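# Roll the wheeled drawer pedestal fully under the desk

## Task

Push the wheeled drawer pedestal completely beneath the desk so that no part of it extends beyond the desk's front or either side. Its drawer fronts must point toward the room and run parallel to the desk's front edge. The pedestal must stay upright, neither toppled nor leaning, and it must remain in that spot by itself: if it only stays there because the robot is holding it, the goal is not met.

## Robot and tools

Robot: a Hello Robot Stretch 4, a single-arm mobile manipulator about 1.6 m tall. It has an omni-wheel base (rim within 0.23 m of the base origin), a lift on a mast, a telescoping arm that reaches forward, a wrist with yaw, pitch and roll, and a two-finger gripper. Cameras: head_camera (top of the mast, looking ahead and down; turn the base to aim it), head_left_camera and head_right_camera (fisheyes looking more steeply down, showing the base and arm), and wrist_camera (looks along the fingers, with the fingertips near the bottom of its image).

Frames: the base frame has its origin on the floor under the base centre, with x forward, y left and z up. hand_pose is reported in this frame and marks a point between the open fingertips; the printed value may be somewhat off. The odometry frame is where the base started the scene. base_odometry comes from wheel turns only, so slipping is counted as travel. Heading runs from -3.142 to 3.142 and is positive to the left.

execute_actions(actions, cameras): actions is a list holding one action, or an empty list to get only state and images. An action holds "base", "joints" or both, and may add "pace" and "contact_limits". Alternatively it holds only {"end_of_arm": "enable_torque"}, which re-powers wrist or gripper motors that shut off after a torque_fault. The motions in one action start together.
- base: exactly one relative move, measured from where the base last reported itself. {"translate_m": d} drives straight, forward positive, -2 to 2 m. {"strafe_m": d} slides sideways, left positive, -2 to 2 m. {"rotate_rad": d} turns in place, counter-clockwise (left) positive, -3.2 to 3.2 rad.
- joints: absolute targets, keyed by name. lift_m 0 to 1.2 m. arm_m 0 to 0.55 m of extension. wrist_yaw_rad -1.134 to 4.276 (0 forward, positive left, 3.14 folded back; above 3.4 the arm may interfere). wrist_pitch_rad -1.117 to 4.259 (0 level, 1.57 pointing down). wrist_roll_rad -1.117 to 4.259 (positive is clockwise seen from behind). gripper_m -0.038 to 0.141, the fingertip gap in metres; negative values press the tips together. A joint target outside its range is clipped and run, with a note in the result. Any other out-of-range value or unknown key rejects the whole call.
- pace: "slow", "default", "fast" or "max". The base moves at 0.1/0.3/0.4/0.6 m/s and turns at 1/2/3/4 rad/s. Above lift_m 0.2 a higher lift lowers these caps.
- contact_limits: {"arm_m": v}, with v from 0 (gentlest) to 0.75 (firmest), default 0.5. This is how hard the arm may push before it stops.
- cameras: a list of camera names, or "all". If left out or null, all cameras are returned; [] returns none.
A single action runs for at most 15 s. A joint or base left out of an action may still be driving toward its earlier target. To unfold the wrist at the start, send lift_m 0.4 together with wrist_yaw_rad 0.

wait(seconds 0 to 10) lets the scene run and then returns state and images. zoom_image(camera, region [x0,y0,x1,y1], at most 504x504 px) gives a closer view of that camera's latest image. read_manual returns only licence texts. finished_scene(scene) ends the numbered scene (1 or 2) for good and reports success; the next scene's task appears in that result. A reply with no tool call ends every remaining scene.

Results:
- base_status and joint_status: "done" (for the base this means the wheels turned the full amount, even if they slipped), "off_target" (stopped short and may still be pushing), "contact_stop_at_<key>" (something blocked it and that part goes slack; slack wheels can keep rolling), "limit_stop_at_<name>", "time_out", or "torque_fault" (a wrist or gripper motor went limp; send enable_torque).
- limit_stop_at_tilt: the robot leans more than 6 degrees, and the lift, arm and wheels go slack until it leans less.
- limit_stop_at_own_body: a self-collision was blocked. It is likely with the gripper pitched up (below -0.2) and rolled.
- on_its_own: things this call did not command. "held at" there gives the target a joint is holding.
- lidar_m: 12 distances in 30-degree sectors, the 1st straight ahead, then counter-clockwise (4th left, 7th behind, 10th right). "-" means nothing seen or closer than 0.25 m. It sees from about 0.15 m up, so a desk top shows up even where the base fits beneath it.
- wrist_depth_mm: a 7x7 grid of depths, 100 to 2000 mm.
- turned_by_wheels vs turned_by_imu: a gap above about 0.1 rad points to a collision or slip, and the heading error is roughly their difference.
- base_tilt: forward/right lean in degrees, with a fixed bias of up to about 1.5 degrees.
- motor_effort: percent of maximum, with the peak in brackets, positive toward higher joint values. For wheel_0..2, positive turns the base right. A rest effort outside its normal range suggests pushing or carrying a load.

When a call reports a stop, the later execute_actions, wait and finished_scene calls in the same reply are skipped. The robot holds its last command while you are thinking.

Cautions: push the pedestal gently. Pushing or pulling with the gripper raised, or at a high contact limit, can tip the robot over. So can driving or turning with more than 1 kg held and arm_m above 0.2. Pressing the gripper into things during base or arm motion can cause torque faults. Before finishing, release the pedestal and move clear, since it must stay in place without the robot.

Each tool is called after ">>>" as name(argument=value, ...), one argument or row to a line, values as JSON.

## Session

>>> execute_actions(
  actions=[],
)

Scene clock: 0.00 s.
base_odometry: x=+0.000 y=+0.000 heading=+0.000 (m, m, rad; odometry frame)
turned_by_wheels: +0.000 (rad since the last result)
turned_by_imu: +0.000 (rad since the last result)
base_tilt: forward=-0.9 right=+0.1 (deg)
lidar_m: 1.53 1.53 1.08 0.98 1.01 1.29 1.86 1.91 0.95 0.97 2.54 1.68
base_status: not commanded
joint_positions: lift_m=+0.172 arm_m=+0.002 wrist_yaw_rad=+3.203 wrist_pitch_rad=+0.020 wrist_roll_rad=+0.008 gripper_m=+0.057
joint_status: not commanded
motor_effort: lift_m=+21 arm_m=-1 wrist_yaw_rad=-3 wrist_pitch_rad=-6 wrist_roll_rad=+0 gripper_m=-3 wheel_0=+0 wheel_1=+0 wheel_2=+0 (%)
hand_pose: x=-0.1201 y=+0.0696 z=+0.3449 quat_wxyz=(-0.031, -0.010, +0.004, +0.999) (m; base frame)
wrist_depth_mm: - - 132 - - - 1308 / - - 132 - - - 1336 / - 106 135 - - - 1397 / - 124 145 - - - 1430 / 185 1808 - 1808 1366 1464 1336 / 193 1160 976 991 917 854 891 / 191 778 788 - - 707 668
pictures: head_camera, head_left_camera, head_right_camera, wrist_camera
Images, in order (width x height): head_camera 420x560, head_left_camera 420x672, head_right_camera 420x672, wrist_camera 616x392.

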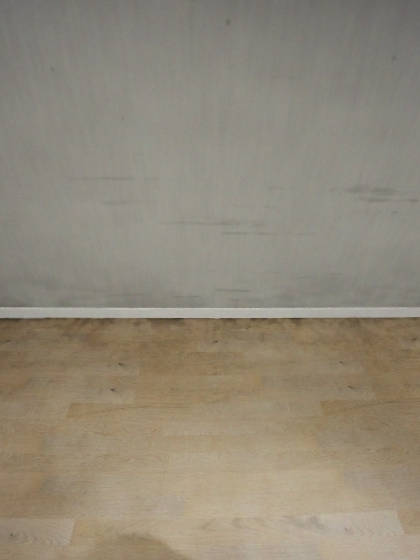

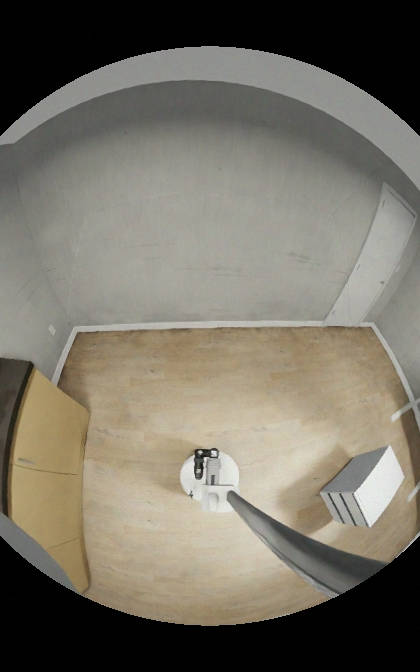

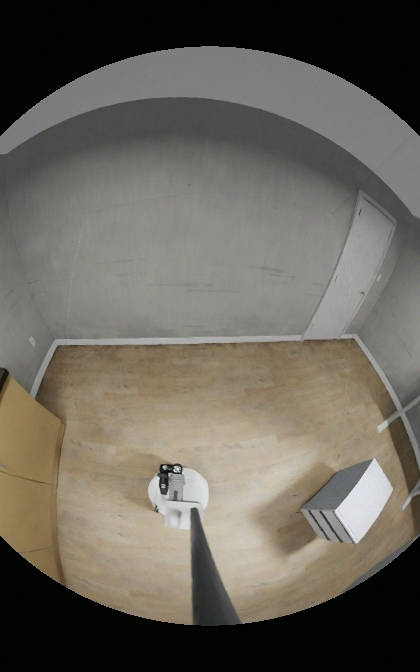

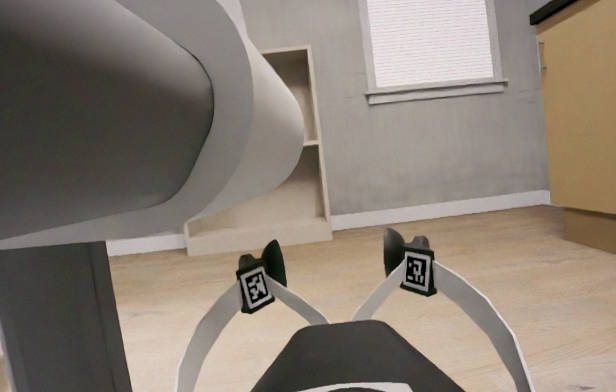

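>>> execute_actions(
  actions=[
    {"base":{"rotate_rad":-1.57},"joints":{"lift_m":0.4,"wrist_yaw_rad":0,"gripper_m":0.14}},
  ],
)

Scene clock: 2.63 s.
base_odometry: x=+0.000 y=+0.000 heading=-1.570 (m, m, rad; odometry frame)
turned_by_wheels: -1.570 (rad since the last result)
turned_by_imu: -1.549 (rad since the last result)
base_tilt: forward=-0.9 right=+0.1 (deg)
lidar_m: 0.95 2.53 1.67 1.51 1.51 1.08 0.97 1.03 1.31 1.89 1.92 0.98
base_status: done
joint_positions: lift_m=+0.400 arm_m=+0.002 wrist_yaw_rad=+0.000 wrist_pitch_rad=+0.020 wrist_roll_rad=+0.008 gripper_m=+0.140
joint_status: all done
motor_effort: lift_m=+25(25) arm_m=-1(1) wrist_yaw_rad=-1(6) wrist_pitch_rad=-6(6) wrist_roll_rad=+0(1) gripper_m=+0(3) wheel_0=+0(7) wheel_1=-1(7) wheel_2=+0(5) (%)
hand_pose: x=+0.4617 y=-0.0873 z=+0.5722 quat_wxyz=(+1.000, +0.004, +0.010, +0.000) (m; base frame)
wrist_depth_mm: - - - - - - - / - - - - - - - / - - - - - - - / - - - - 1336 1078 - / - - - 1229 788 207 1808 / - 1863 203 1098 750 788 1205 / 1397 1308 1308 - - 809 960
pictures: head_camera, head_left_camera, head_right_camera, wrist_camera
Images, in order (width x height): head_camera 420x560, head_left_camera 420x672, head_right_camera 420x672, wrist_camera 616x392.

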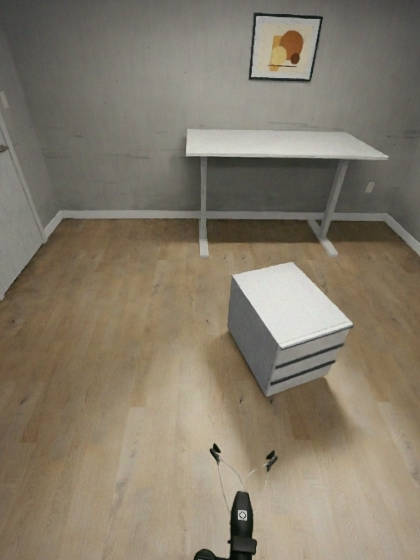

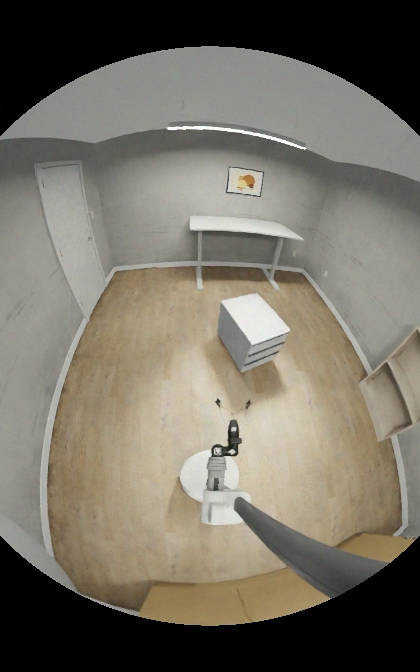

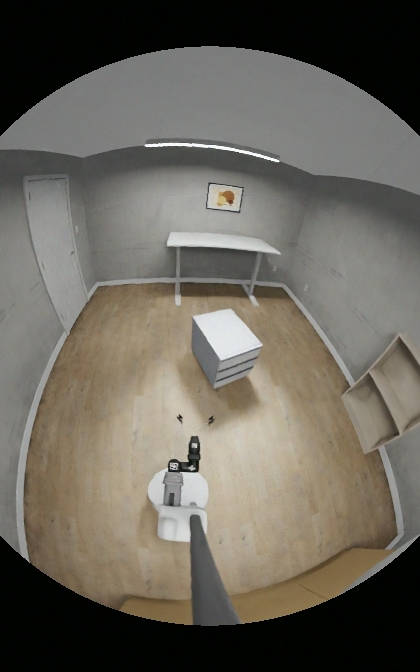

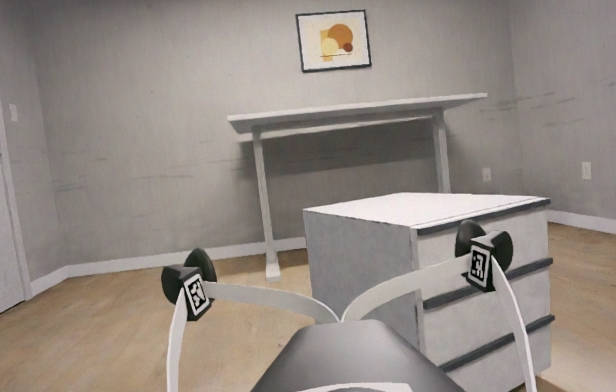

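>>> execute_actions(
  actions=[
    {"base":{"strafe_m":0.17},"joints":{"lift_m":0.13,"arm_m":0.4}},
  ],
  cameras=[],
)

>>> execute_actions(
  actions=[
    {"base":{"translate_m":0.47}},
  ],
  cameras=["head_camera","wrist_camera"],
)

Scene clock: 5.57 s.
base_odometry: x=+0.170 y=+0.000 heading=-1.570 (m, m, rad; odometry frame)
turned_by_wheels: +0.000 (rad since the last result)
turned_by_imu: +0.001 (rad since the last result)
base_tilt: forward=-0.9 right=+0.1 (deg)
lidar_m: 1.18 2.26 1.48 1.35 1.36 1.72 1.03 1.05 1.34 2.04 2.09 1.03
base_status: done
joint_positions: lift_m=+0.130 arm_m=+0.399 wrist_yaw_rad=+0.000 wrist_pitch_rad=+0.020 wrist_roll_rad=+0.008 gripper_m=+0.140
joint_status: all done
motor_effort: lift_m=+17(24) arm_m=+5(5) wrist_yaw_rad=-1(4) wrist_pitch_rad=-7(7) wrist_roll_rad=-1(2) gripper_m=+1(1) wheel_0=+0(9) wheel_1=+1(7) wheel_2=+0(0) (%)
hand_pose: x=+0.8585 y=-0.0874 z=+0.3028 quat_wxyz=(+1.000, +0.004, +0.010, +0.000) (m; base frame)
wrist_depth_mm: - - - - 1983 1921 410 / - - - - 798 504 410 / - - - - 691 517 421 / - - - - 723 530 436 / - - 1756 1618 750 208 442 / 1182 1078 204 891 691 554 452 / 798 750 732 - - 585 455
pictures: none
No camera images: the call's "cameras" was empty. Leave "cameras" out to get every camera's image.

Scene clock: 8.60 s.
base_odometry: x=+0.170 y=-0.470 heading=-1.570 (m, m, rad; odometry frame)
turned_by_wheels: +0.000 (rad since the last result)
turned_by_imu: +0.002 (rad since the last result)
base_tilt: forward=-0.9 right=+0.1 (deg)
lidar_m: 0.88 2.36 1.56 1.42 1.44 1.83 1.49 1.50 1.95 1.96 0.74 0.58
base_status: done
joint_positions: lift_m=+0.130 arm_m=+0.399 wrist_yaw_rad=+0.000 wrist_pitch_rad=+0.020 wrist_roll_rad=+0.008 gripper_m=+0.140
joint_status: not commanded
motor_effort: lift_m=+18(18) arm_m=+5(5) wrist_yaw_rad=-2(3) wrist_pitch_rad=-6(6) wrist_roll_rad=+0(1) gripper_m=+1(1) wheel_0=-1(4) wheel_1=+1(4) wheel_2=+1(11) (%)
hand_pose: x=+0.8585 y=-0.0874 z=+0.3027 quat_wxyz=(+1.000, +0.004, +0.010, +0.000) (m; base frame)
wrist_depth_mm: 1921 1863 1576 1499 1499 253 213 / 1921 1983 1921 1983 - 259 218 / 1921 1983 - - - 268 223 / 1921 - - - - 274 228 / 1983 1983 1756 1618 1430 208 233 / 1160 1078 203 904 345 287 236 / 809 759 732 - - 291 241
pictures: head_camera, wrist_camera
Images, in order (width x height): head_camera 420x560, wrist_camera 616x392.

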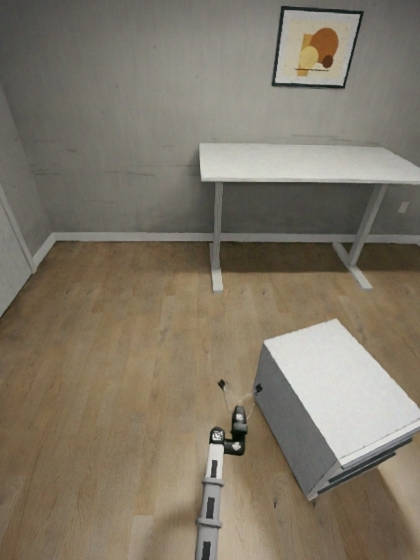

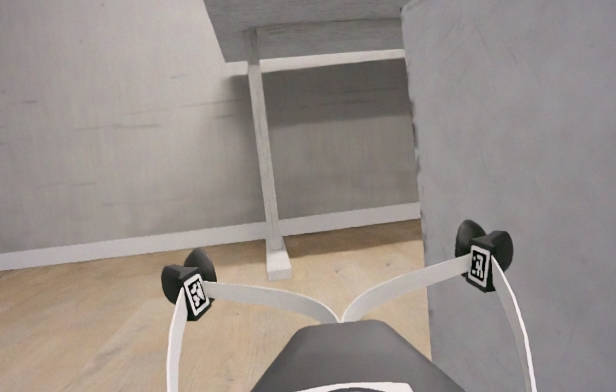

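>>> execute_actions(
  actions=[
    {"base":{"strafe_m":-0.2},"joints":{"arm_m":0.44},"pace":"slow"},
  ],
  cameras=["head_camera","wrist_camera"],
)

Scene clock: 11.87 s.
base_odometry: x=-0.029 y=-0.470 heading=-1.567 (m, m, rad; odometry frame)
turned_by_wheels: +0.003 (rad since the last result)
turned_by_imu: +0.007 (rad since the last result)
base_tilt: forward=-0.9 right=+0.1 (deg)
lidar_m: 0.66 2.62 1.78 1.63 1.64 2.07 1.46 1.50 1.93 1.81 0.87 0.53
base_status: done
joint_positions: lift_m=+0.130 arm_m=+0.439 wrist_yaw_rad=+0.016 wrist_pitch_rad=+0.020 wrist_roll_rad=+0.008 gripper_m=+0.140
joint_status: all done
on_its_own: wrist_yaw_rad is at rest, and its effort (-48) is outside its rest range (-13 to +13)
motor_effort: lift_m=+18(18) arm_m=+5(7) wrist_yaw_rad=-48(90) wrist_pitch_rad=-7(7) wrist_roll_rad=+0(0) gripper_m=-1(0) wheel_0=+15(33) wheel_1=+7(13) wheel_2=+11(17) (%)
hand_pose: x=+0.8998 y=-0.0829 z=+0.3027 quat_wxyz=(+1.000, +0.004, +0.010, +0.008) (m; base frame)
wrist_depth_mm: 1921 1983 1464 242 145 109 - / 1921 1983 1983 259 149 110 - / 1921 1983 1983 277 155 112 - / - 1983 - 297 162 114 - / 1983 1921 1618 218 169 116 - / 1205 1098 931 190 163 115 - / 798 778 676 - - 114 -
pictures: head_camera, wrist_camera
Images, in order (width x height): head_camera 420x560, wrist_camera 616x392.

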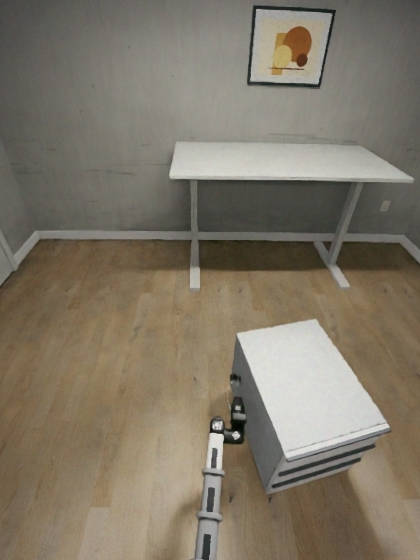

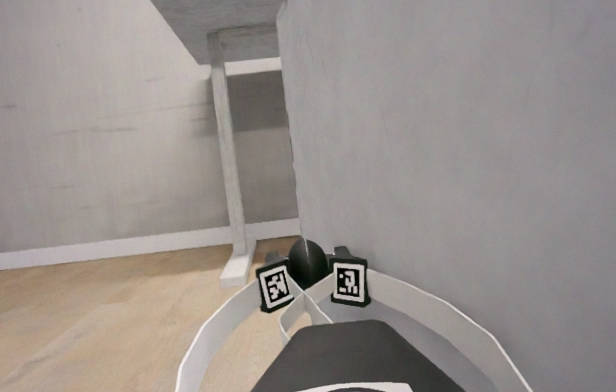

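>>> execute_actions(
  actions=[
    {"base":{"strafe_m":0.12}},
  ],
  cameras=[],
)

>>> execute_actions(
  actions=[
    {"base":{"translate_m":-0.15},"joints":{"arm_m":0.05}},
  ],
  cameras=[],
)

>>> execute_actions(
  actions=[
    {"base":{"strafe_m":-0.5}},
  ],
  cameras=[],
)

>>> execute_actions(
  actions=[
    {"base":{"rotate_rad":0.16}},
  ],
  cameras=["head_camera","wrist_camera"],
)

Scene clock: 14.10 s.
base_odometry: x=+0.091 y=-0.470 heading=-1.567 (m, m, rad; odometry frame)
turned_by_wheels: +0.000 (rad since the last result)
turned_by_imu: +0.001 (rad since the last result)
base_tilt: forward=-1.0 right=+0.1 (deg)
lidar_m: 0.85 2.44 1.62 1.50 1.51 1.92 1.47 1.53 1.93 1.91 0.76 0.57
base_status: done
joint_positions: lift_m=+0.130 arm_m=+0.439 wrist_yaw_rad=+0.000 wrist_pitch_rad=+0.020 wrist_roll_rad=+0.008 gripper_m=+0.140
joint_status: not commanded
motor_effort: lift_m=+18(18) arm_m=+5(6) wrist_yaw_rad=-2(49) wrist_pitch_rad=-6(7) wrist_roll_rad=-1(1) gripper_m=+0(2) wheel_0=+1(14) wheel_1=-1(13) wheel_2=+1(12) (%)
hand_pose: x=+0.8985 y=-0.0873 z=+0.3027 quat_wxyz=(+1.000, +0.004, +0.010, +0.000) (m; base frame)
wrist_depth_mm: 1921 1863 1430 1464 1464 232 191 / 1863 1983 1863 1983 - 238 195 / 1863 - 1983 - - 247 200 / 1921 1921 1983 - - 253 205 / 1921 1921 1661 1576 1336 207 209 / 1205 1098 204 904 330 266 214 / 809 759 732 - - 271 216
pictures: none
No camera images: the call's "cameras" was empty. Leave "cameras" out to get every camera's image.

Scene clock: 16.37 s.
base_odometry: x=+0.090 y=-0.320 heading=-1.567 (m, m, rad; odometry frame)
turned_by_wheels: +0.000 (rad since the last result)
turned_by_imu: +0.000 (rad since the last result)
base_tilt: forward=-0.9 right=+0.1 (deg)
lidar_m: 0.96 2.44 1.61 1.47 1.51 1.90 1.33 1.36 1.78 1.93 2.25 0.71
base_status: done
joint_positions: lift_m=+0.130 arm_m=+0.051 wrist_yaw_rad=+0.000 wrist_pitch_rad=+0.020 wrist_roll_rad=+0.008 gripper_m=+0.140
joint_status: all done
motor_effort: lift_m=+18(18) arm_m=-5(5) wrist_yaw_rad=-2(4) wrist_pitch_rad=-7(7) wrist_roll_rad=-1(1) gripper_m=+1(1) wheel_0=+1(5) wheel_1=+1(4) wheel_2=+0(11) (%)
hand_pose: x=+0.5102 y=-0.0874 z=+0.3027 quat_wxyz=(+1.000, +0.004, +0.010, +0.000) (m; base frame)
wrist_depth_mm: - - - - - 1756 370 / - - - - 768 477 379 / - - - - 707 488 389 / - - - - 741 500 404 / - - 1808 1661 759 207 407 / 1182 1078 203 904 661 530 415 / 809 768 732 - - 559 424
pictures: none
No camera images: the call's "cameras" was empty. Leave "cameras" out to get every camera's image.

Scene clock: 19.37 s.
base_odometry: x=-0.410 y=-0.322 heading=-1.567 (m, m, rad; odometry frame)
turned_by_wheels: +0.000 (rad since the last result)
turned_by_imu: -0.002 (rad since the last result)
base_tilt: forward=-0.9 right=+0.1 (deg)
lidar_m: 0.61 0.97 2.17 1.96 2.00 1.39 1.29 1.30 1.91 1.41 1.44 0.77
base_status: done
joint_positions: lift_m=+0.130 arm_m=+0.051 wrist_yaw_rad=+0.000 wrist_pitch_rad=+0.020 wrist_roll_rad=+0.008 gripper_m=+0.140
joint_status: not commanded
motor_effort: lift_m=+18(18) arm_m=-5(5) wrist_yaw_rad=-1(3) wrist_pitch_rad=-7(7) wrist_roll_rad=+1(1) gripper_m=+1(1) wheel_0=-1(8) wheel_1=+0(8) wheel_2=+0(4) (%)
hand_pose: x=+0.5102 y=-0.0874 z=+0.3027 quat_wxyz=(+1.000, +0.004, +0.010, +0.000) (m; base frame)
wrist_depth_mm: - - - - - - 1983 / - 368 397 421 455 - - / - 373 399 427 469 - - / - 377 399 430 469 - - / - 382 404 433 466 207 1182 / 1205 387 203 421 469 750 778 / 809 384 407 - - 574 597
pictures: none
No camera images: the call's "cameras" was empty. Leave "cameras" out to get every camera's image.

Scene clock: 20.23 s.
base_odometry: x=-0.410 y=-0.322 heading=-1.407 (m, m, rad; odometry frame)
turned_by_wheels: +0.160 (rad since the last result)
turned_by_imu: +0.158 (rad since the last result)
base_tilt: forward=-0.9 right=+0.1 (deg)
lidar_m: 0.60 2.76 2.06 1.94 2.08 1.29 1.26 1.38 1.48 1.42 1.83 0.69
base_status: done
joint_positions: lift_m=+0.130 arm_m=+0.051 wrist_yaw_rad=+0.000 wrist_pitch_rad=+0.020 wrist_roll_rad=+0.008 gripper_m=+0.140
joint_status: not commanded
motor_effort: lift_m=+18(18) arm_m=-5(5) wrist_yaw_rad=-3(1) wrist_pitch_rad=-6(6) wrist_roll_rad=+1(1) gripper_m=-1(1) wheel_0=+1(5) wheel_1=+0(6) wheel_2=+1(6) (%)
hand_pose: x=+0.5102 y=-0.0874 z=+0.3027 quat_wxyz=(+1.000, +0.004, +0.010, +0.000) (m; base frame)
wrist_depth_mm: - - - - 1661 1042 - / - - 373 384 397 413 - / - - 375 389 402 415 - / - - 377 389 402 421 1025 / - - 382 394 407 207 442 / 1182 1098 204 389 410 424 452 / 809 759 676 - - 439 452
pictures: head_camera, wrist_camera
Images, in order (width x height): head_camera 420x560, wrist_camera 616x392.

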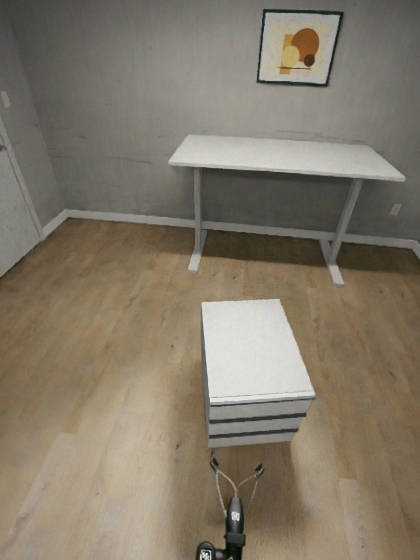

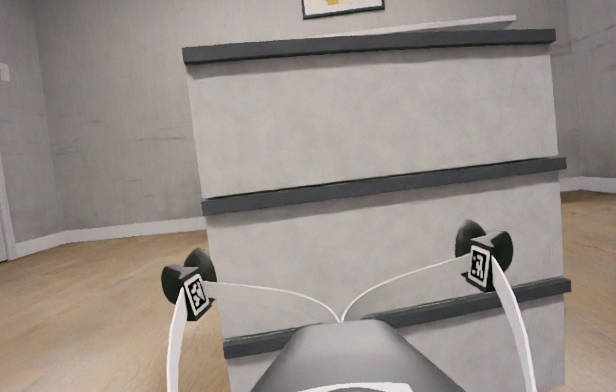

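>>> execute_actions(
  actions=[
    {"base":{"translate_m":0.33},"pace":"slow"},
  ],
  cameras=["head_camera","wrist_camera"],
)

Scene clock: 25.07 s.
base_odometry: x=-0.356 y=-0.647 heading=-1.407 (m, m, rad; odometry frame)
turned_by_wheels: +0.000 (rad since the last result)
turned_by_imu: +0.002 (rad since the last result)
base_tilt: forward=-0.9 right=+0.2 (deg)
lidar_m: 0.48 1.79 2.03 1.94 2.05 1.64 1.59 1.70 1.52 1.43 1.85 0.52
base_status: done
joint_positions: lift_m=+0.130 arm_m=+0.049 wrist_yaw_rad=-0.002 wrist_pitch_rad=+0.019 wrist_roll_rad=+0.008 gripper_m=+0.140
joint_status: not commanded
motor_effort: lift_m=+18(18) arm_m=+5(5) wrist_yaw_rad=+4(41) wrist_pitch_rad=-4(6) wrist_roll_rad=+0(2) gripper_m=-3(8) wheel_0=+7(15) wheel_1=+3(8) wheel_2=-8(15) (%)
hand_pose: x=+0.5082 y=-0.0881 z=+0.3029 quat_wxyz=(+1.000, +0.004, +0.010, -0.001) (m; base frame)
wrist_depth_mm: - 229 226 225 225 224 222 / - 232 229 229 226 226 224 / - 235 233 231 230 229 227 / - 237 236 234 231 229 231 / - 241 238 237 236 205 233 / 1205 246 241 240 237 237 237 / 798 707 246 - - 240 240
pictures: head_camera, wrist_camera
Images, in order (width x height): head_camera 420x560, wrist_camera 616x392.

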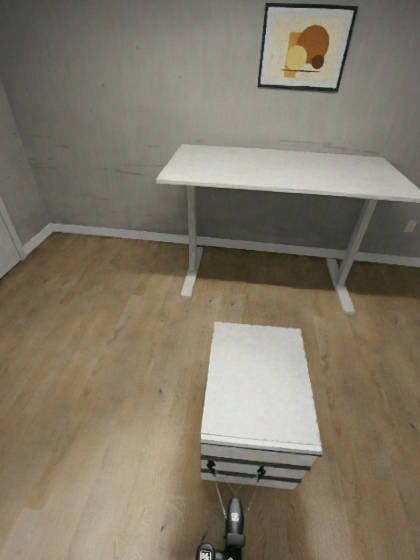

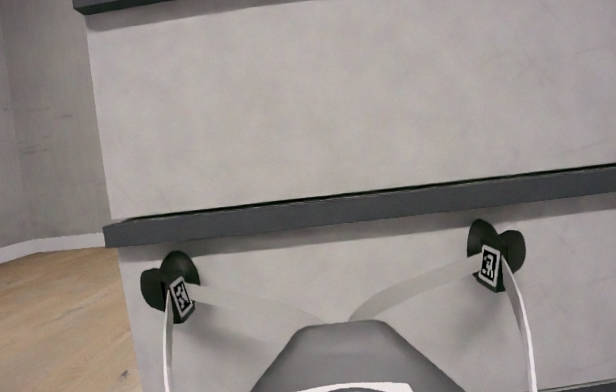

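>>> execute_actions(
  actions=[
    {"joints":{"arm_m":0.0}},
  ],
  cameras=[],
)

>>> execute_actions(
  actions=[
    {"base":{"rotate_rad":-0.175}},
  ],
  cameras=[],
)

>>> execute_actions(
  actions=[
    {"base":{"translate_m":0.35},"pace":"slow"},
  ],
  cameras=["head_camera","wrist_camera"],
)

Scene clock: 26.47 s.
base_odometry: x=-0.356 y=-0.647 heading=-1.407 (m, m, rad; odometry frame)
turned_by_wheels: +0.000 (rad since the last result)
turned_by_imu: +0.000 (rad since the last result)
base_tilt: forward=-0.9 right=+0.1 (deg)
lidar_m: 0.48 1.76 2.02 1.96 2.06 1.63 1.60 1.71 1.49 1.45 1.82 0.53
base_status: not commanded
joint_positions: lift_m=+0.130 arm_m=+0.003 wrist_yaw_rad=+0.000 wrist_pitch_rad=+0.020 wrist_roll_rad=+0.008 gripper_m=+0.140
joint_status: all done
joint sent to its limit — the command would take arm_m past its lower limit, so that joint was sent only as far as its limit.
motor_effort: lift_m=+18(18) arm_m=-5(7) wrist_yaw_rad=-1(7) wrist_pitch_rad=-6(6) wrist_roll_rad=+0(0) gripper_m=+1(2) wheel_0=+1(7) wheel_1=+1(3) wheel_2=-2(7) (%)
hand_pose: x=+0.4623 y=-0.0874 z=+0.3027 quat_wxyz=(+1.000, +0.004, +0.010, +0.000) (m; base frame)
wrist_depth_mm: - 274 272 268 267 267 265 / - 278 276 274 271 270 267 / - - 279 277 276 274 271 / - - 281 281 277 276 277 / - 1756 286 282 281 207 279 / 1205 1042 204 287 283 285 282 / 809 759 294 - - 287 286
pictures: none
No camera images: the call's "cameras" was empty. Leave "cameras" out to get every camera's image.

Scene clock: 27.33 s.
base_odometry: x=-0.356 y=-0.647 heading=-1.582 (m, m, rad; odometry frame)
turned_by_wheels: -0.175 (rad since the last result)
turned_by_imu: -0.172 (rad since the last result)
base_tilt: forward=-1.0 right=+0.0 (deg)
lidar_m: 0.46 0.49 2.16 1.96 1.98 1.74 1.61 1.64 1.60 1.43 1.75 0.56
base_status: done
joint_positions: lift_m=+0.130 arm_m=+0.003 wrist_yaw_rad=+0.000 wrist_pitch_rad=+0.020 wrist_roll_rad=+0.008 gripper_m=+0.140
joint_status: not commanded
motor_effort: lift_m=+18(18) arm_m=-5(5) wrist_yaw_rad=-1(2) wrist_pitch_rad=-6(6) wrist_roll_rad=+0(2) gripper_m=+0(1) wheel_0=+2(6) wheel_1=-1(6) wheel_2=+0(4) (%)
hand_pose: x=+0.4623 y=-0.0874 z=+0.3027 quat_wxyz=(+1.000, +0.004, +0.010, +0.000) (m; base frame)
wrist_depth_mm: 264 268 279 291 304 315 1983 / 268 278 287 297 307 319 - / 272 281 290 298 310 324 - / 276 282 290 298 310 325 - / 278 285 294 304 315 206 1182 / 281 287 203 306 320 329 778 / 285 289 301 - - 332 585
pictures: none
No camera images: the call's "cameras" was empty. Leave "cameras" out to get every camera's image.

Scene clock: 32.10 s.
base_odometry: x=-0.360 y=-0.997 heading=-1.582 (m, m, rad; odometry frame)
turned_by_wheels: +0.000 (rad since the last result)
turned_by_imu: +0.001 (rad since the last result)
base_tilt: forward=-0.9 right=+0.2 (deg)
lidar_m: 0.43 0.47 2.20 2.01 2.03 2.14 1.95 2.02 1.59 1.44 1.70 0.46
base_status: done
joint_positions: lift_m=+0.130 arm_m=+0.002 wrist_yaw_rad=-0.005 wrist_pitch_rad=+0.019 wrist_roll_rad=+0.008 gripper_m=+0.140
joint_status: not commanded
on_its_own: wrist_yaw_rad is at rest, and its effort (+14) is outside its rest range (-13 to +13)
motor_effort: lift_m=+18(18) arm_m=+1(5) wrist_yaw_rad=+14(22) wrist_pitch_rad=-4(6) wrist_roll_rad=+0(0) gripper_m=-2(4) wheel_0=+2(13) wheel_1=+3(9) wheel_2=-7(21) (%)
hand_pose: x=+0.4609 y=-0.0889 z=+0.3030 quat_wxyz=(+1.000, +0.004, +0.010, -0.003) (m; base frame)
wrist_depth_mm: 231 229 228 225 224 223 221 / 234 234 230 229 228 225 224 / 237 236 234 231 229 228 228 / 241 239 236 233 230 229 230 / 244 230 240 238 236 201 233 / 248 246 242 240 238 236 236 / 251 248 247 - - 240 238
pictures: head_camera, wrist_camera
Images, in order (width x height): head_camera 420x560, wrist_camera 616x392.

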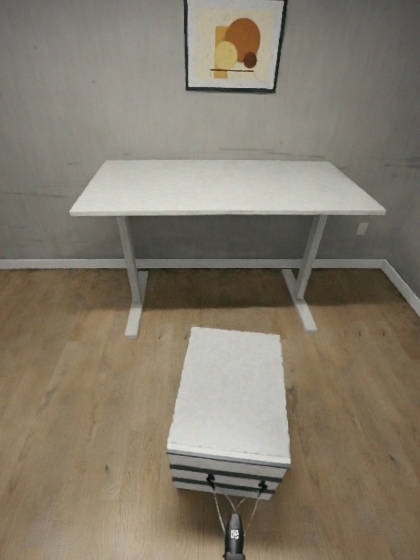

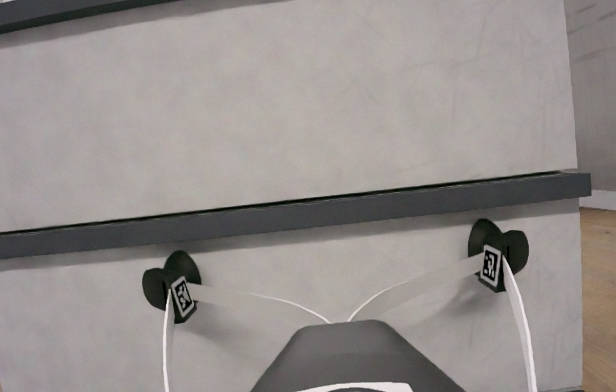

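>>> execute_actions(
  actions=[
    {"base":{"translate_m":0.7},"joints":{"arm_m":0.2,"wrist_yaw_rad":0.02},"pace":"slow"},
  ],
  cameras=["head_camera","wrist_camera"],
)

Scene clock: 41.83 s.
base_odometry: x=-0.369 y=-1.697 heading=-1.584 (m, m, rad; odometry frame)
turned_by_wheels: -0.002 (rad since the last result)
turned_by_imu: -0.012 (rad since the last result)
base_tilt: forward=-0.9 right=+0.1 (deg)
lidar_m: 0.61 0.64 0.78 2.09 2.13 2.67 2.67 2.27 1.67 1.55 1.58 0.66
base_status: done
joint_positions: lift_m=+0.130 arm_m=+0.198 wrist_yaw_rad=-0.004 wrist_pitch_rad=+0.018 wrist_roll_rad=+0.008 gripper_m=+0.140
joint_status: wrist_yaw_rad off_target (ended at -0.004, target +0.020); the others done
on_its_own: wrist_yaw_rad is at rest, and its effort (+66) is outside its rest range (-13 to +13)
motor_effort: lift_m=+18(18) arm_m=+10(14) wrist_yaw_rad=+66(90) wrist_pitch_rad=-2(4) wrist_roll_rad=+0(0) gripper_m=-6(9) wheel_0=-3(8) wheel_1=-1(4) wheel_2=-16(24) (%)
hand_pose: x=+0.6573 y=-0.0885 z=+0.3031 quat_wxyz=(+1.000, +0.004, +0.009, -0.002) (m; base frame)
wrist_depth_mm: 976 290 268 251 236 219 208 / 960 301 278 257 238 222 212 / 991 307 281 259 243 226 215 / 1008 314 285 260 243 224 217 / 1008 320 289 270 251 211 220 / 1008 330 204 268 250 236 225 / 788 332 307 - - 240 228
pictures: head_camera, wrist_camera
Images, in order (width x height): head_camera 420x560, wrist_camera 616x392.

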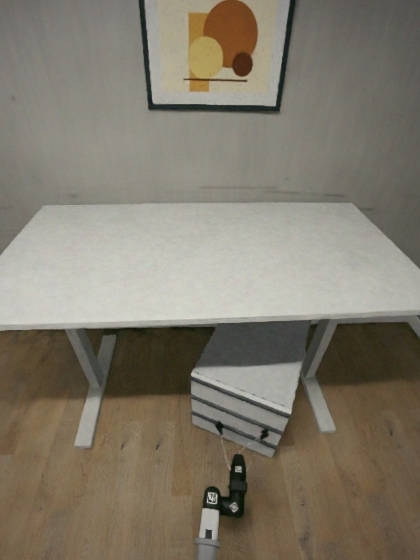

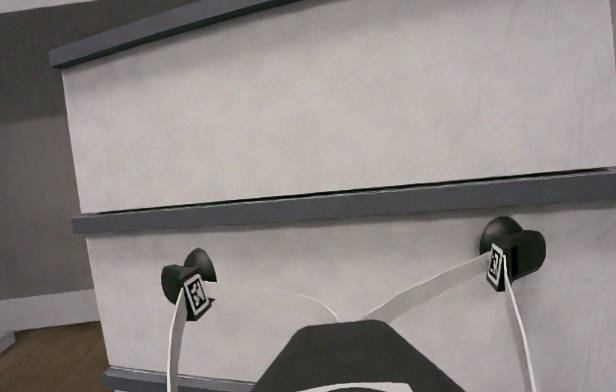

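>>> execute_actions(
  actions=[
    {"joints":{"arm_m":0.1,"wrist_yaw_rad":0,"gripper_m":0.0}},
  ],
  cameras=[],
)

>>> execute_actions(
  actions=[
    {"base":{"rotate_rad":-0.27}},
  ],
  cameras=["head_camera","wrist_camera"],
)

Scene clock: 44.73 s.
base_odometry: x=-0.369 y=-1.697 heading=-1.582 (m, m, rad; odometry frame)
turned_by_wheels: +0.002 (rad since the last result)
turned_by_imu: +0.002 (rad since the last result)
base_tilt: forward=-1.0 right=+0.1 (deg)
lidar_m: 0.59 0.64 0.79 2.11 2.15 2.66 2.68 2.23 1.67 1.57 1.56 0.65
base_status: not commanded
joint_positions: lift_m=+0.130 arm_m=+0.101 wrist_yaw_rad=+0.000 wrist_pitch_rad=+0.020 wrist_roll_rad=+0.008 gripper_m=+0.000
joint_status: all done
motor_effort: lift_m=+18(18) arm_m=-5(7) wrist_yaw_rad=-2(62) wrist_pitch_rad=-7(7) wrist_roll_rad=+0(1) gripper_m=-6(4) wheel_0=+0(3) wheel_1=+1(1) wheel_2=-1(16) (%)
hand_pose: x=+0.5602 y=-0.0874 z=+0.3027 quat_wxyz=(+1.000, +0.004, +0.010, +0.000) (m; base frame)
wrist_depth_mm: 1060 1098 1118 355 322 300 1255 / 1098 427 382 353 329 306 1281 / 1078 1098 392 357 334 309 1336 / 1098 1118 399 366 332 312 1308 / 1098 1118 407 364 340 320 976 / 1118 1042 413 193 191 317 647 / 809 750 413 - - 327 535
pictures: none
No camera images: the call's "cameras" was empty. Leave "cameras" out to get every camera's image.

Scene clock: 45.77 s.
base_odometry: x=-0.369 y=-1.697 heading=-1.852 (m, m, rad; odometry frame)
turned_by_wheels: -0.270 (rad since the last result)
turned_by_imu: -0.266 (rad since the last result)
base_tilt: forward=-1.0 right=+0.1 (deg)
lidar_m: 0.64 0.61 0.68 2.17 2.12 2.29 2.73 2.67 1.69 1.63 1.56 0.88
base_status: done
joint_positions: lift_m=+0.130 arm_m=+0.101 wrist_yaw_rad=+0.000 wrist_pitch_rad=+0.020 wrist_roll_rad=+0.008 gripper_m=+0.000
joint_status: not commanded
motor_effort: lift_m=+18(18) arm_m=-5(5) wrist_yaw_rad=-1(1) wrist_pitch_rad=-6(7) wrist_roll_rad=-1(3) gripper_m=-5(6) wheel_0=+1(5) wheel_1=-1(7) wheel_2=+0(4) (%)
hand_pose: x=+0.5602 y=-0.0875 z=+0.3027 quat_wxyz=(+1.000, +0.004, +0.010, +0.000) (m; base frame)
wrist_depth_mm: 1008 1078 1138 904 1464 1499 1336 / 364 357 351 351 1464 1576 1336 / 368 362 357 355 1499 1661 1366 / 373 370 362 359 1464 1661 1366 / 379 375 368 359 1098 1281 1182 / 382 379 373 194 190 750 778 / 392 382 366 - - 609 603
pictures: head_camera, wrist_camera
Images, in order (width x height): head_camera 420x560, wrist_camera 616x392.

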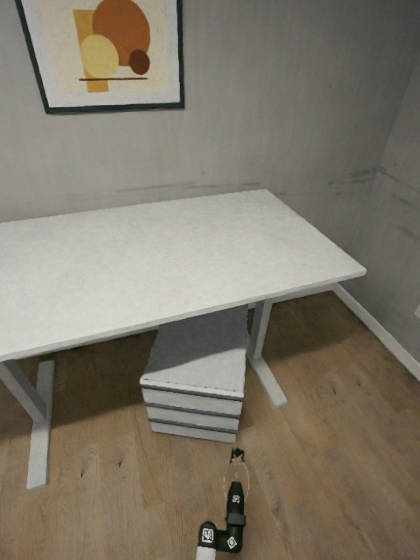

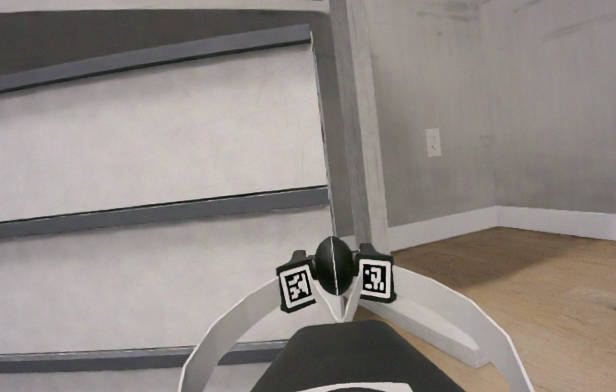

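>>> execute_actions(
  actions=[
    {"base":{"strafe_m":0.05},"joints":{"arm_m":0.17}},
  ],
  cameras=[],
)

>>> execute_actions(
  actions=[
    {"joints":{"arm_m":0.33},"pace":"slow","contact_limits":{"arm_m":0.3}},
  ],
  cameras=["head_camera","wrist_camera"],
)

Scene clock: 47.13 s.
base_odometry: x=-0.321 y=-1.711 heading=-1.852 (m, m, rad; odometry frame)
turned_by_wheels: +0.000 (rad since the last result)
turned_by_imu: +0.000 (rad since the last result)
base_tilt: forward=-0.9 right=+0.1 (deg)
lidar_m: 0.62 0.60 0.65 2.12 2.05 2.23 2.75 2.70 1.77 1.65 1.62 0.83
base_status: done
joint_positions: lift_m=+0.130 arm_m=+0.169 wrist_yaw_rad=+0.000 wrist_pitch_rad=+0.020 wrist_roll_rad=+0.008 gripper_m=+0.000
joint_status: all done
motor_effort: lift_m=+18(18) arm_m=+5(6) wrist_yaw_rad=-2(0) wrist_pitch_rad=-6(7) wrist_roll_rad=-1(1) gripper_m=-5(5) wheel_0=+0(8) wheel_1=+0(7) wheel_2=+0(1) (%)
hand_pose: x=+0.6285 y=-0.0874 z=+0.3027 quat_wxyz=(+1.000, +0.004, +0.010, +0.000) (m; base frame)
wrist_depth_mm: 285 282 281 277 788 1499 1336 / 293 289 283 281 798 1499 1366 / 296 293 290 286 798 1537 1366 / 303 296 290 287 798 1576 1430 / 304 300 296 289 289 1308 1160 / 310 307 300 193 191 768 768 / 314 310 301 - - 603 569
pictures: none
No camera images: the call's "cameras" was empty. Leave "cameras" out to get every camera's image.

Scene clock: 48.70 s.
base_odometry: x=-0.321 y=-1.711 heading=-1.852 (m, m, rad; odometry frame)
turned_by_wheels: +0.000 (rad since the last result)
turned_by_imu: +0.000 (rad since the last result)
base_tilt: forward=-0.9 right=+0.1 (deg)
lidar_m: 0.60 0.61 0.67 2.09 2.06 2.23 2.75 2.68 1.79 1.65 1.59 0.86
base_status: not commanded
joint_positions: lift_m=+0.130 arm_m=+0.233 wrist_yaw_rad=+0.000 wrist_pitch_rad=+0.020 wrist_roll_rad=+0.008 gripper_m=+0.000
joint_status: arm_m contact_stop (moved +0.064 of +0.161)
on_its_own: arm_m is slack since a contact_stop (your +0.330 is given up)
motor_effort: lift_m=+18(18) arm_m=+0(15) wrist_yaw_rad=+0(32) wrist_pitch_rad=-5(6) wrist_roll_rad=+1(0) gripper_m=-5(5) wheel_0=+0(2) wheel_1=+1(3) wheel_2=+2(9) (%)
contact_limits: arm_m 0.3
hand_pose: x=+0.6924 y=-0.0875 z=+0.3028 quat_wxyz=(+1.000, +0.004, +0.010, +0.000) (m; base frame)
wrist_depth_mm: 233 232 232 230 229 1397 1281 / 236 235 234 233 232 1430 1308 / 238 237 237 235 234 1464 1366 / 243 241 238 236 236 1464 1397 / 245 244 243 241 239 1308 1160 / 249 248 245 193 191 759 768 / 252 252 249 - - 580 569
pictures: head_camera, wrist_camera
Images, in order (width x height): head_camera 420x560, wrist_camera 616x392.

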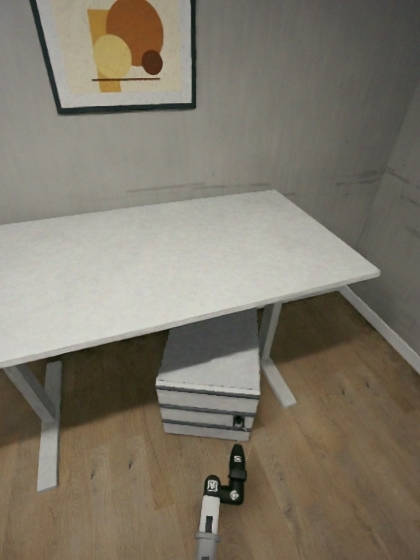

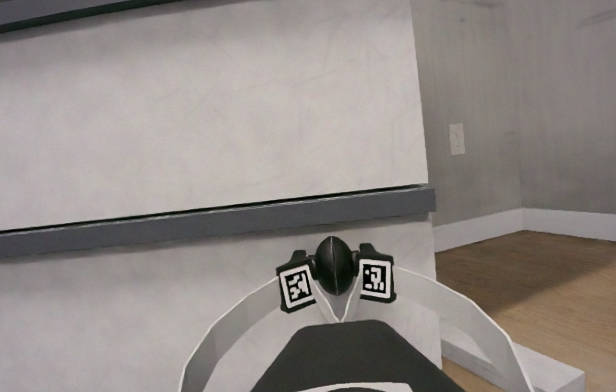

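It's turning; continue at the default limit.

>>> execute_actions(
  actions=[
    {"joints":{"arm_m":0.33},"pace":"slow"},
  ],
  cameras=["head_camera","wrist_camera"],
)

Scene clock: 51.33 s.
base_odometry: x=-0.321 y=-1.711 heading=-1.854 (m, m, rad; odometry frame)
turned_by_wheels: -0.002 (rad since the last result)
turned_by_imu: -0.002 (rad since the last result)
base_tilt: forward=-1.0 right=+0.1 (deg)
lidar_m: 0.63 0.60 0.66 2.10 2.05 2.25 2.75 2.68 1.77 1.64 1.61 0.84
base_status: not commanded
joint_positions: lift_m=+0.130 arm_m=+0.328 wrist_yaw_rad=-0.020 wrist_pitch_rad=+0.019 wrist_roll_rad=+0.008 gripper_m=+0.000
joint_status: all done
on_its_own: wrist_yaw_rad is at rest, and its effort (+56) is outside its rest range (-13 to +13)
motor_effort: lift_m=+18(18) arm_m=+10(15) wrist_yaw_rad=+56(59) wrist_pitch_rad=-3(6) wrist_roll_rad=+1(0) gripper_m=-3(4) wheel_0=-7(7) wheel_1=-2(3) wheel_2=-13(13) (%)
hand_pose: x=+0.7856 y=-0.0933 z=+0.3031 quat_wxyz=(+1.000, +0.004, +0.009, -0.010) (m; base frame)
wrist_depth_mm: 211 215 220 224 229 1366 1229 / 213 217 222 226 231 1397 1281 / 214 220 224 229 234 1397 1308 / 216 222 225 229 234 1366 1281 / 218 223 229 232 236 1281 1182 / 223 226 229 189 240 245 768 / 224 229 233 - - 544 597
pictures: head_camera, wrist_camera
Images, in order (width x height): head_camera 420x560, wrist_camera 616x392.

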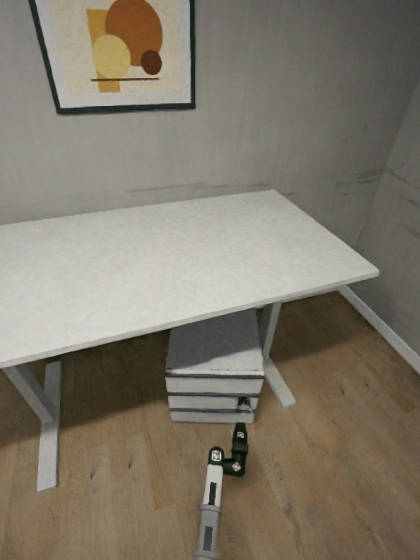

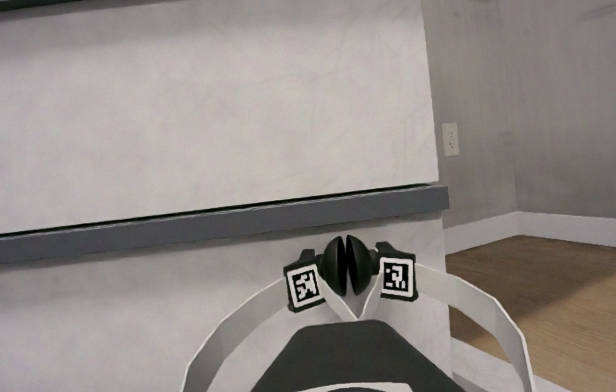

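>>> execute_actions(
  actions=[
    {"joints":{"arm_m":0.2}},
  ],
  cameras=[],
)

>>> execute_actions(
  actions=[
    {"base":{"strafe_m":0.61},"joints":{"wrist_yaw_rad":-1.05}},
  ],
  cameras=[],
)

>>> execute_actions(
  actions=[
    {"joints":{"arm_m":0.46}},
  ],
)

Scene clock: 53.83 s.
base_odometry: x=-0.321 y=-1.711 heading=-1.852 (m, m, rad; odometry frame)
turned_by_wheels: +0.002 (rad since the last result)
turned_by_imu: +0.003 (rad since the last result)
base_tilt: forward=-0.9 right=+0.1 (deg)
lidar_m: 0.62 0.60 0.66 2.09 2.06 2.22 2.74 2.70 1.76 1.64 1.61 0.81
base_status: not commanded
joint_positions: lift_m=+0.130 arm_m=+0.201 wrist_yaw_rad=+0.000 wrist_pitch_rad=+0.020 wrist_roll_rad=+0.008 gripper_m=+0.000
joint_status: all done
motor_effort: lift_m=+18(18) arm_m=-5(8) wrist_yaw_rad=-1(59) wrist_pitch_rad=-7(7) wrist_roll_rad=-1(2) gripper_m=-5(6) wheel_0=+0(8) wheel_1=+1(2) wheel_2=+2(13) (%)
hand_pose: x=+0.6602 y=-0.0874 z=+0.3027 quat_wxyz=(+1.000, +0.004, +0.010, +0.000) (m; base frame)
wrist_depth_mm: 931 946 1042 345 750 1499 1281 / 334 340 342 349 353 1464 1308 / 338 342 347 349 355 1464 1366 / 340 345 349 355 357 1464 1430 / 343 349 353 355 362 1308 1160 / 351 355 357 193 191 759 778 / 351 355 353 - - 585 559
pictures: none
No camera images: the call's "cameras" was empty. Leave "cameras" out to get every camera's image.

Scene clock: 57.20 s.
base_odometry: x=+0.265 y=-1.880 heading=-1.852 (m, m, rad; odometry frame)
turned_by_wheels: +0.000 (rad since the last result)
turned_by_imu: +0.002 (rad since the last result)
base_tilt: forward=-0.9 right=+0.1 (deg)
lidar_m: 0.36 0.32 1.27 1.54 1.51 1.62 2.45 2.94 2.49 2.23 1.12 0.46
base_status: done
joint_positions: lift_m=+0.130 arm_m=+0.201 wrist_yaw_rad=-1.050 wrist_pitch_rad=+0.020 wrist_roll_rad=+0.008 gripper_m=+0.000
joint_status: all done
motor_effort: lift_m=+18(18) arm_m=-5(5) wrist_yaw_rad=-3(8) wrist_pitch_rad=-7(7) wrist_roll_rad=+0(0) gripper_m=-5(5) wheel_0=+2(8) wheel_1=-1(7) wheel_2=+1(0) (%)
hand_pose: x=+0.4395 y=-0.2937 z=+0.3027 quat_wxyz=(+0.865, +0.008, +0.007, -0.501) (m; base frame)
wrist_depth_mm: 1160 1255 - 1921 1983 1808 1756 / 1118 1078 - - 1983 1808 1863 / 544 473 609 - 1983 1863 1863 / 564 488 603 - 1921 1983 1863 / 580 496 597 723 1397 1281 1182 / 603 496 535 193 191 759 768 / 615 512 580 - - 621 603
pictures: none
No camera images: the call's "cameras" was empty. Leave "cameras" out to get every camera's image.

Scene clock: 59.10 s.
base_odometry: x=+0.265 y=-1.880 heading=-1.852 (m, m, rad; odometry frame)
turned_by_wheels: +0.000 (rad since the last result)
turned_by_imu: +0.000 (rad since the last result)
base_tilt: forward=-1.0 right=+0.1 (deg)
lidar_m: 0.35 0.32 1.27 1.52 1.48 1.64 2.46 2.94 2.52 2.20 1.15 0.48
base_status: not commanded
joint_positions: lift_m=+0.130 arm_m=+0.459 wrist_yaw_rad=-1.050 wrist_pitch_rad=+0.020 wrist_roll_rad=+0.008 gripper_m=+0.000
joint_status: all done
motor_effort: lift_m=+18(18) arm_m=+5(6) wrist_yaw_rad=-3(2) wrist_pitch_rad=-6(6) wrist_roll_rad=+0(1) gripper_m=-5(4) wheel_0=+2(3) wheel_1=-1(1) wheel_2=+1(1) (%)
hand_pose: x=+0.6978 y=-0.2937 z=+0.3027 quat_wxyz=(+0.865, +0.008, +0.007, -0.501) (m; base frame)
wrist_depth_mm: 904 1255 931 370 1808 1808 1708 / 842 413 355 330 1756 1808 1708 / 492 421 362 334 609 1863 1708 / 512 433 370 336 580 1863 1756 / 535 445 377 330 559 1308 1182 / 549 455 384 194 190 768 788 / 569 469 379 - - 621 603
pictures: head_camera, head_left_camera, head_right_camera, wrist_camera
Images, in order (width x height): head_camera 420x560, head_left_camera 420x672, head_right_camera 420x672, wrist_camera 616x392.

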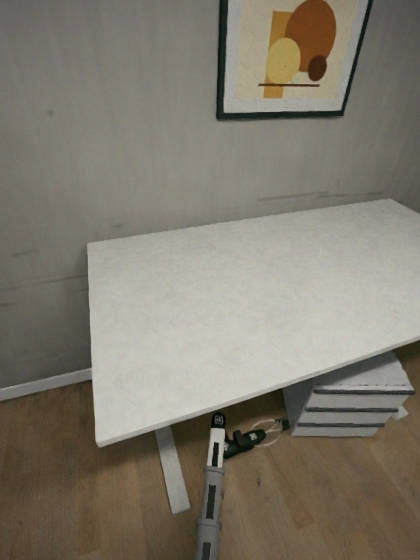

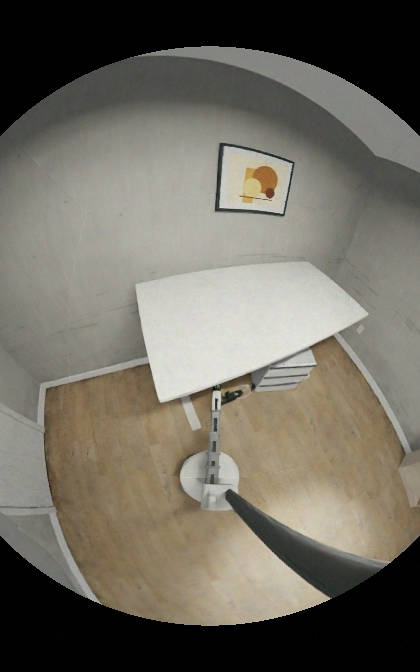

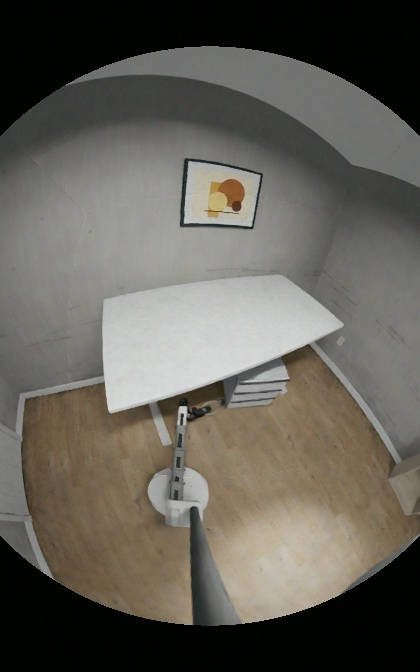

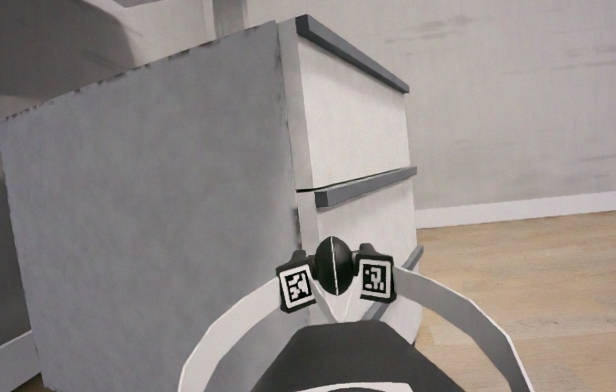

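>>> execute_actions(
  actions=[
    {"base":{"translate_m":0.03},"joints":{"arm_m":0.545}},
  ],
  cameras=[],
)

>>> execute_actions(
  actions=[
    {"base":{"strafe_m":-0.13},"pace":"slow"},
  ],
)

Scene clock: 60.53 s.
base_odometry: x=+0.257 y=-1.909 heading=-1.852 (m, m, rad; odometry frame)
turned_by_wheels: +0.000 (rad since the last result)
turned_by_imu: +0.000 (rad since the last result)
base_tilt: forward=-0.9 right=+0.0 (deg)
lidar_m: 0.31 0.31 1.23 1.55 1.51 1.67 2.49 2.97 2.51 2.21 1.07 0.44
base_status: done
joint_positions: lift_m=+0.130 arm_m=+0.544 wrist_yaw_rad=-1.050 wrist_pitch_rad=+0.020 wrist_roll_rad=+0.008 gripper_m=+0.000
joint_status: all done
motor_effort: lift_m=+18(18) arm_m=+5(7) wrist_yaw_rad=-4(1) wrist_pitch_rad=-6(6) wrist_roll_rad=+0(0) gripper_m=-4(5) wheel_0=+0(6) wheel_1=-2(4) wheel_2=+1(6) (%)
hand_pose: x=+0.7827 y=-0.2937 z=+0.3027 quat_wxyz=(+0.865, +0.008, +0.007, -0.501) (m; base frame)
wrist_depth_mm: 759 1060 866 296 266 1708 1618 / 699 394 338 300 268 1708 1708 / 477 402 347 306 273 1708 1708 / 496 413 353 312 278 1756 1756 / 508 424 362 306 276 609 1182 / 525 439 368 194 191 384 778 / 621 455 362 - - 278 603
pictures: none
No camera images: the call's "cameras" was empty. Leave "cameras" out to get every camera's image.

Scene clock: 62.97 s.
base_odometry: x=+0.132 y=-1.873 heading=-1.849 (m, m, rad; odometry frame)
turned_by_wheels: +0.002 (rad since the last result)
turned_by_imu: +0.004 (rad since the last result)
base_tilt: forward=-0.9 right=+0.1 (deg)
lidar_m: 0.39 0.36 0.41 1.66 1.63 1.78 2.68 2.89 2.34 2.08 1.21 0.52
base_status: done
joint_positions: lift_m=+0.130 arm_m=+0.544 wrist_yaw_rad=-1.053 wrist_pitch_rad=+0.020 wrist_roll_rad=+0.008 gripper_m=+0.000
joint_status: not commanded
motor_effort: lift_m=+18(18) arm_m=+5(5) wrist_yaw_rad=+7(29) wrist_pitch_rad=-6(7) wrist_roll_rad=+0(1) gripper_m=-4(6) wheel_0=+16(27) wheel_1=+7(8) wheel_2=+6(15) (%)
hand_pose: x=+0.7819 y=-0.2939 z=+0.3027 quat_wxyz=(+0.865, +0.008, +0.007, -0.502) (m; base frame)
wrist_depth_mm: 768 274 247 229 216 1618 1576 / 306 278 254 232 216 1618 1576 / 317 286 257 237 220 1618 1576 / 325 291 263 242 224 1661 1537 / 334 296 267 236 222 1308 1160 / 342 304 270 192 224 750 768 / 351 314 271 - - 320 603
pictures: head_camera, head_left_camera, head_right_camera, wrist_camera
Images, in order (width x height): head_camera 420x560, head_left_camera 420x672, head_right_camera 420x672, wrist_camera 616x392.

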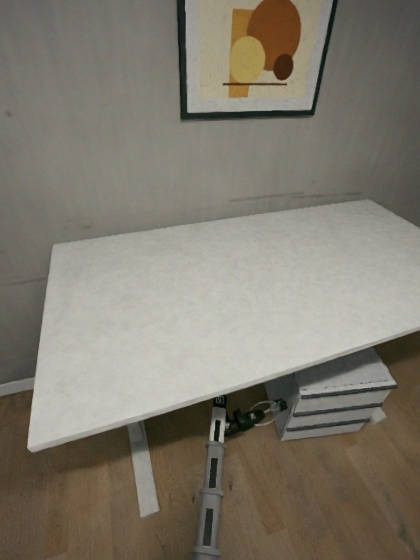

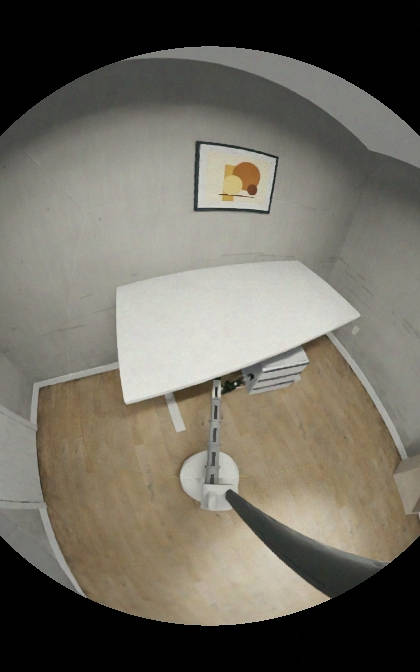

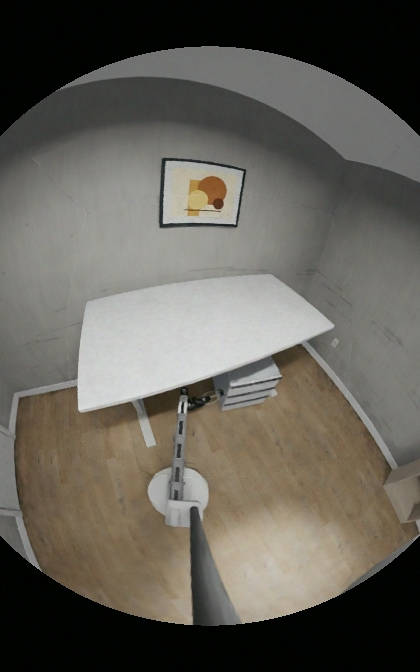

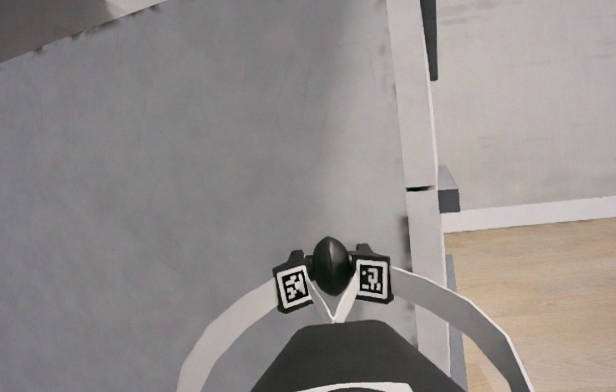

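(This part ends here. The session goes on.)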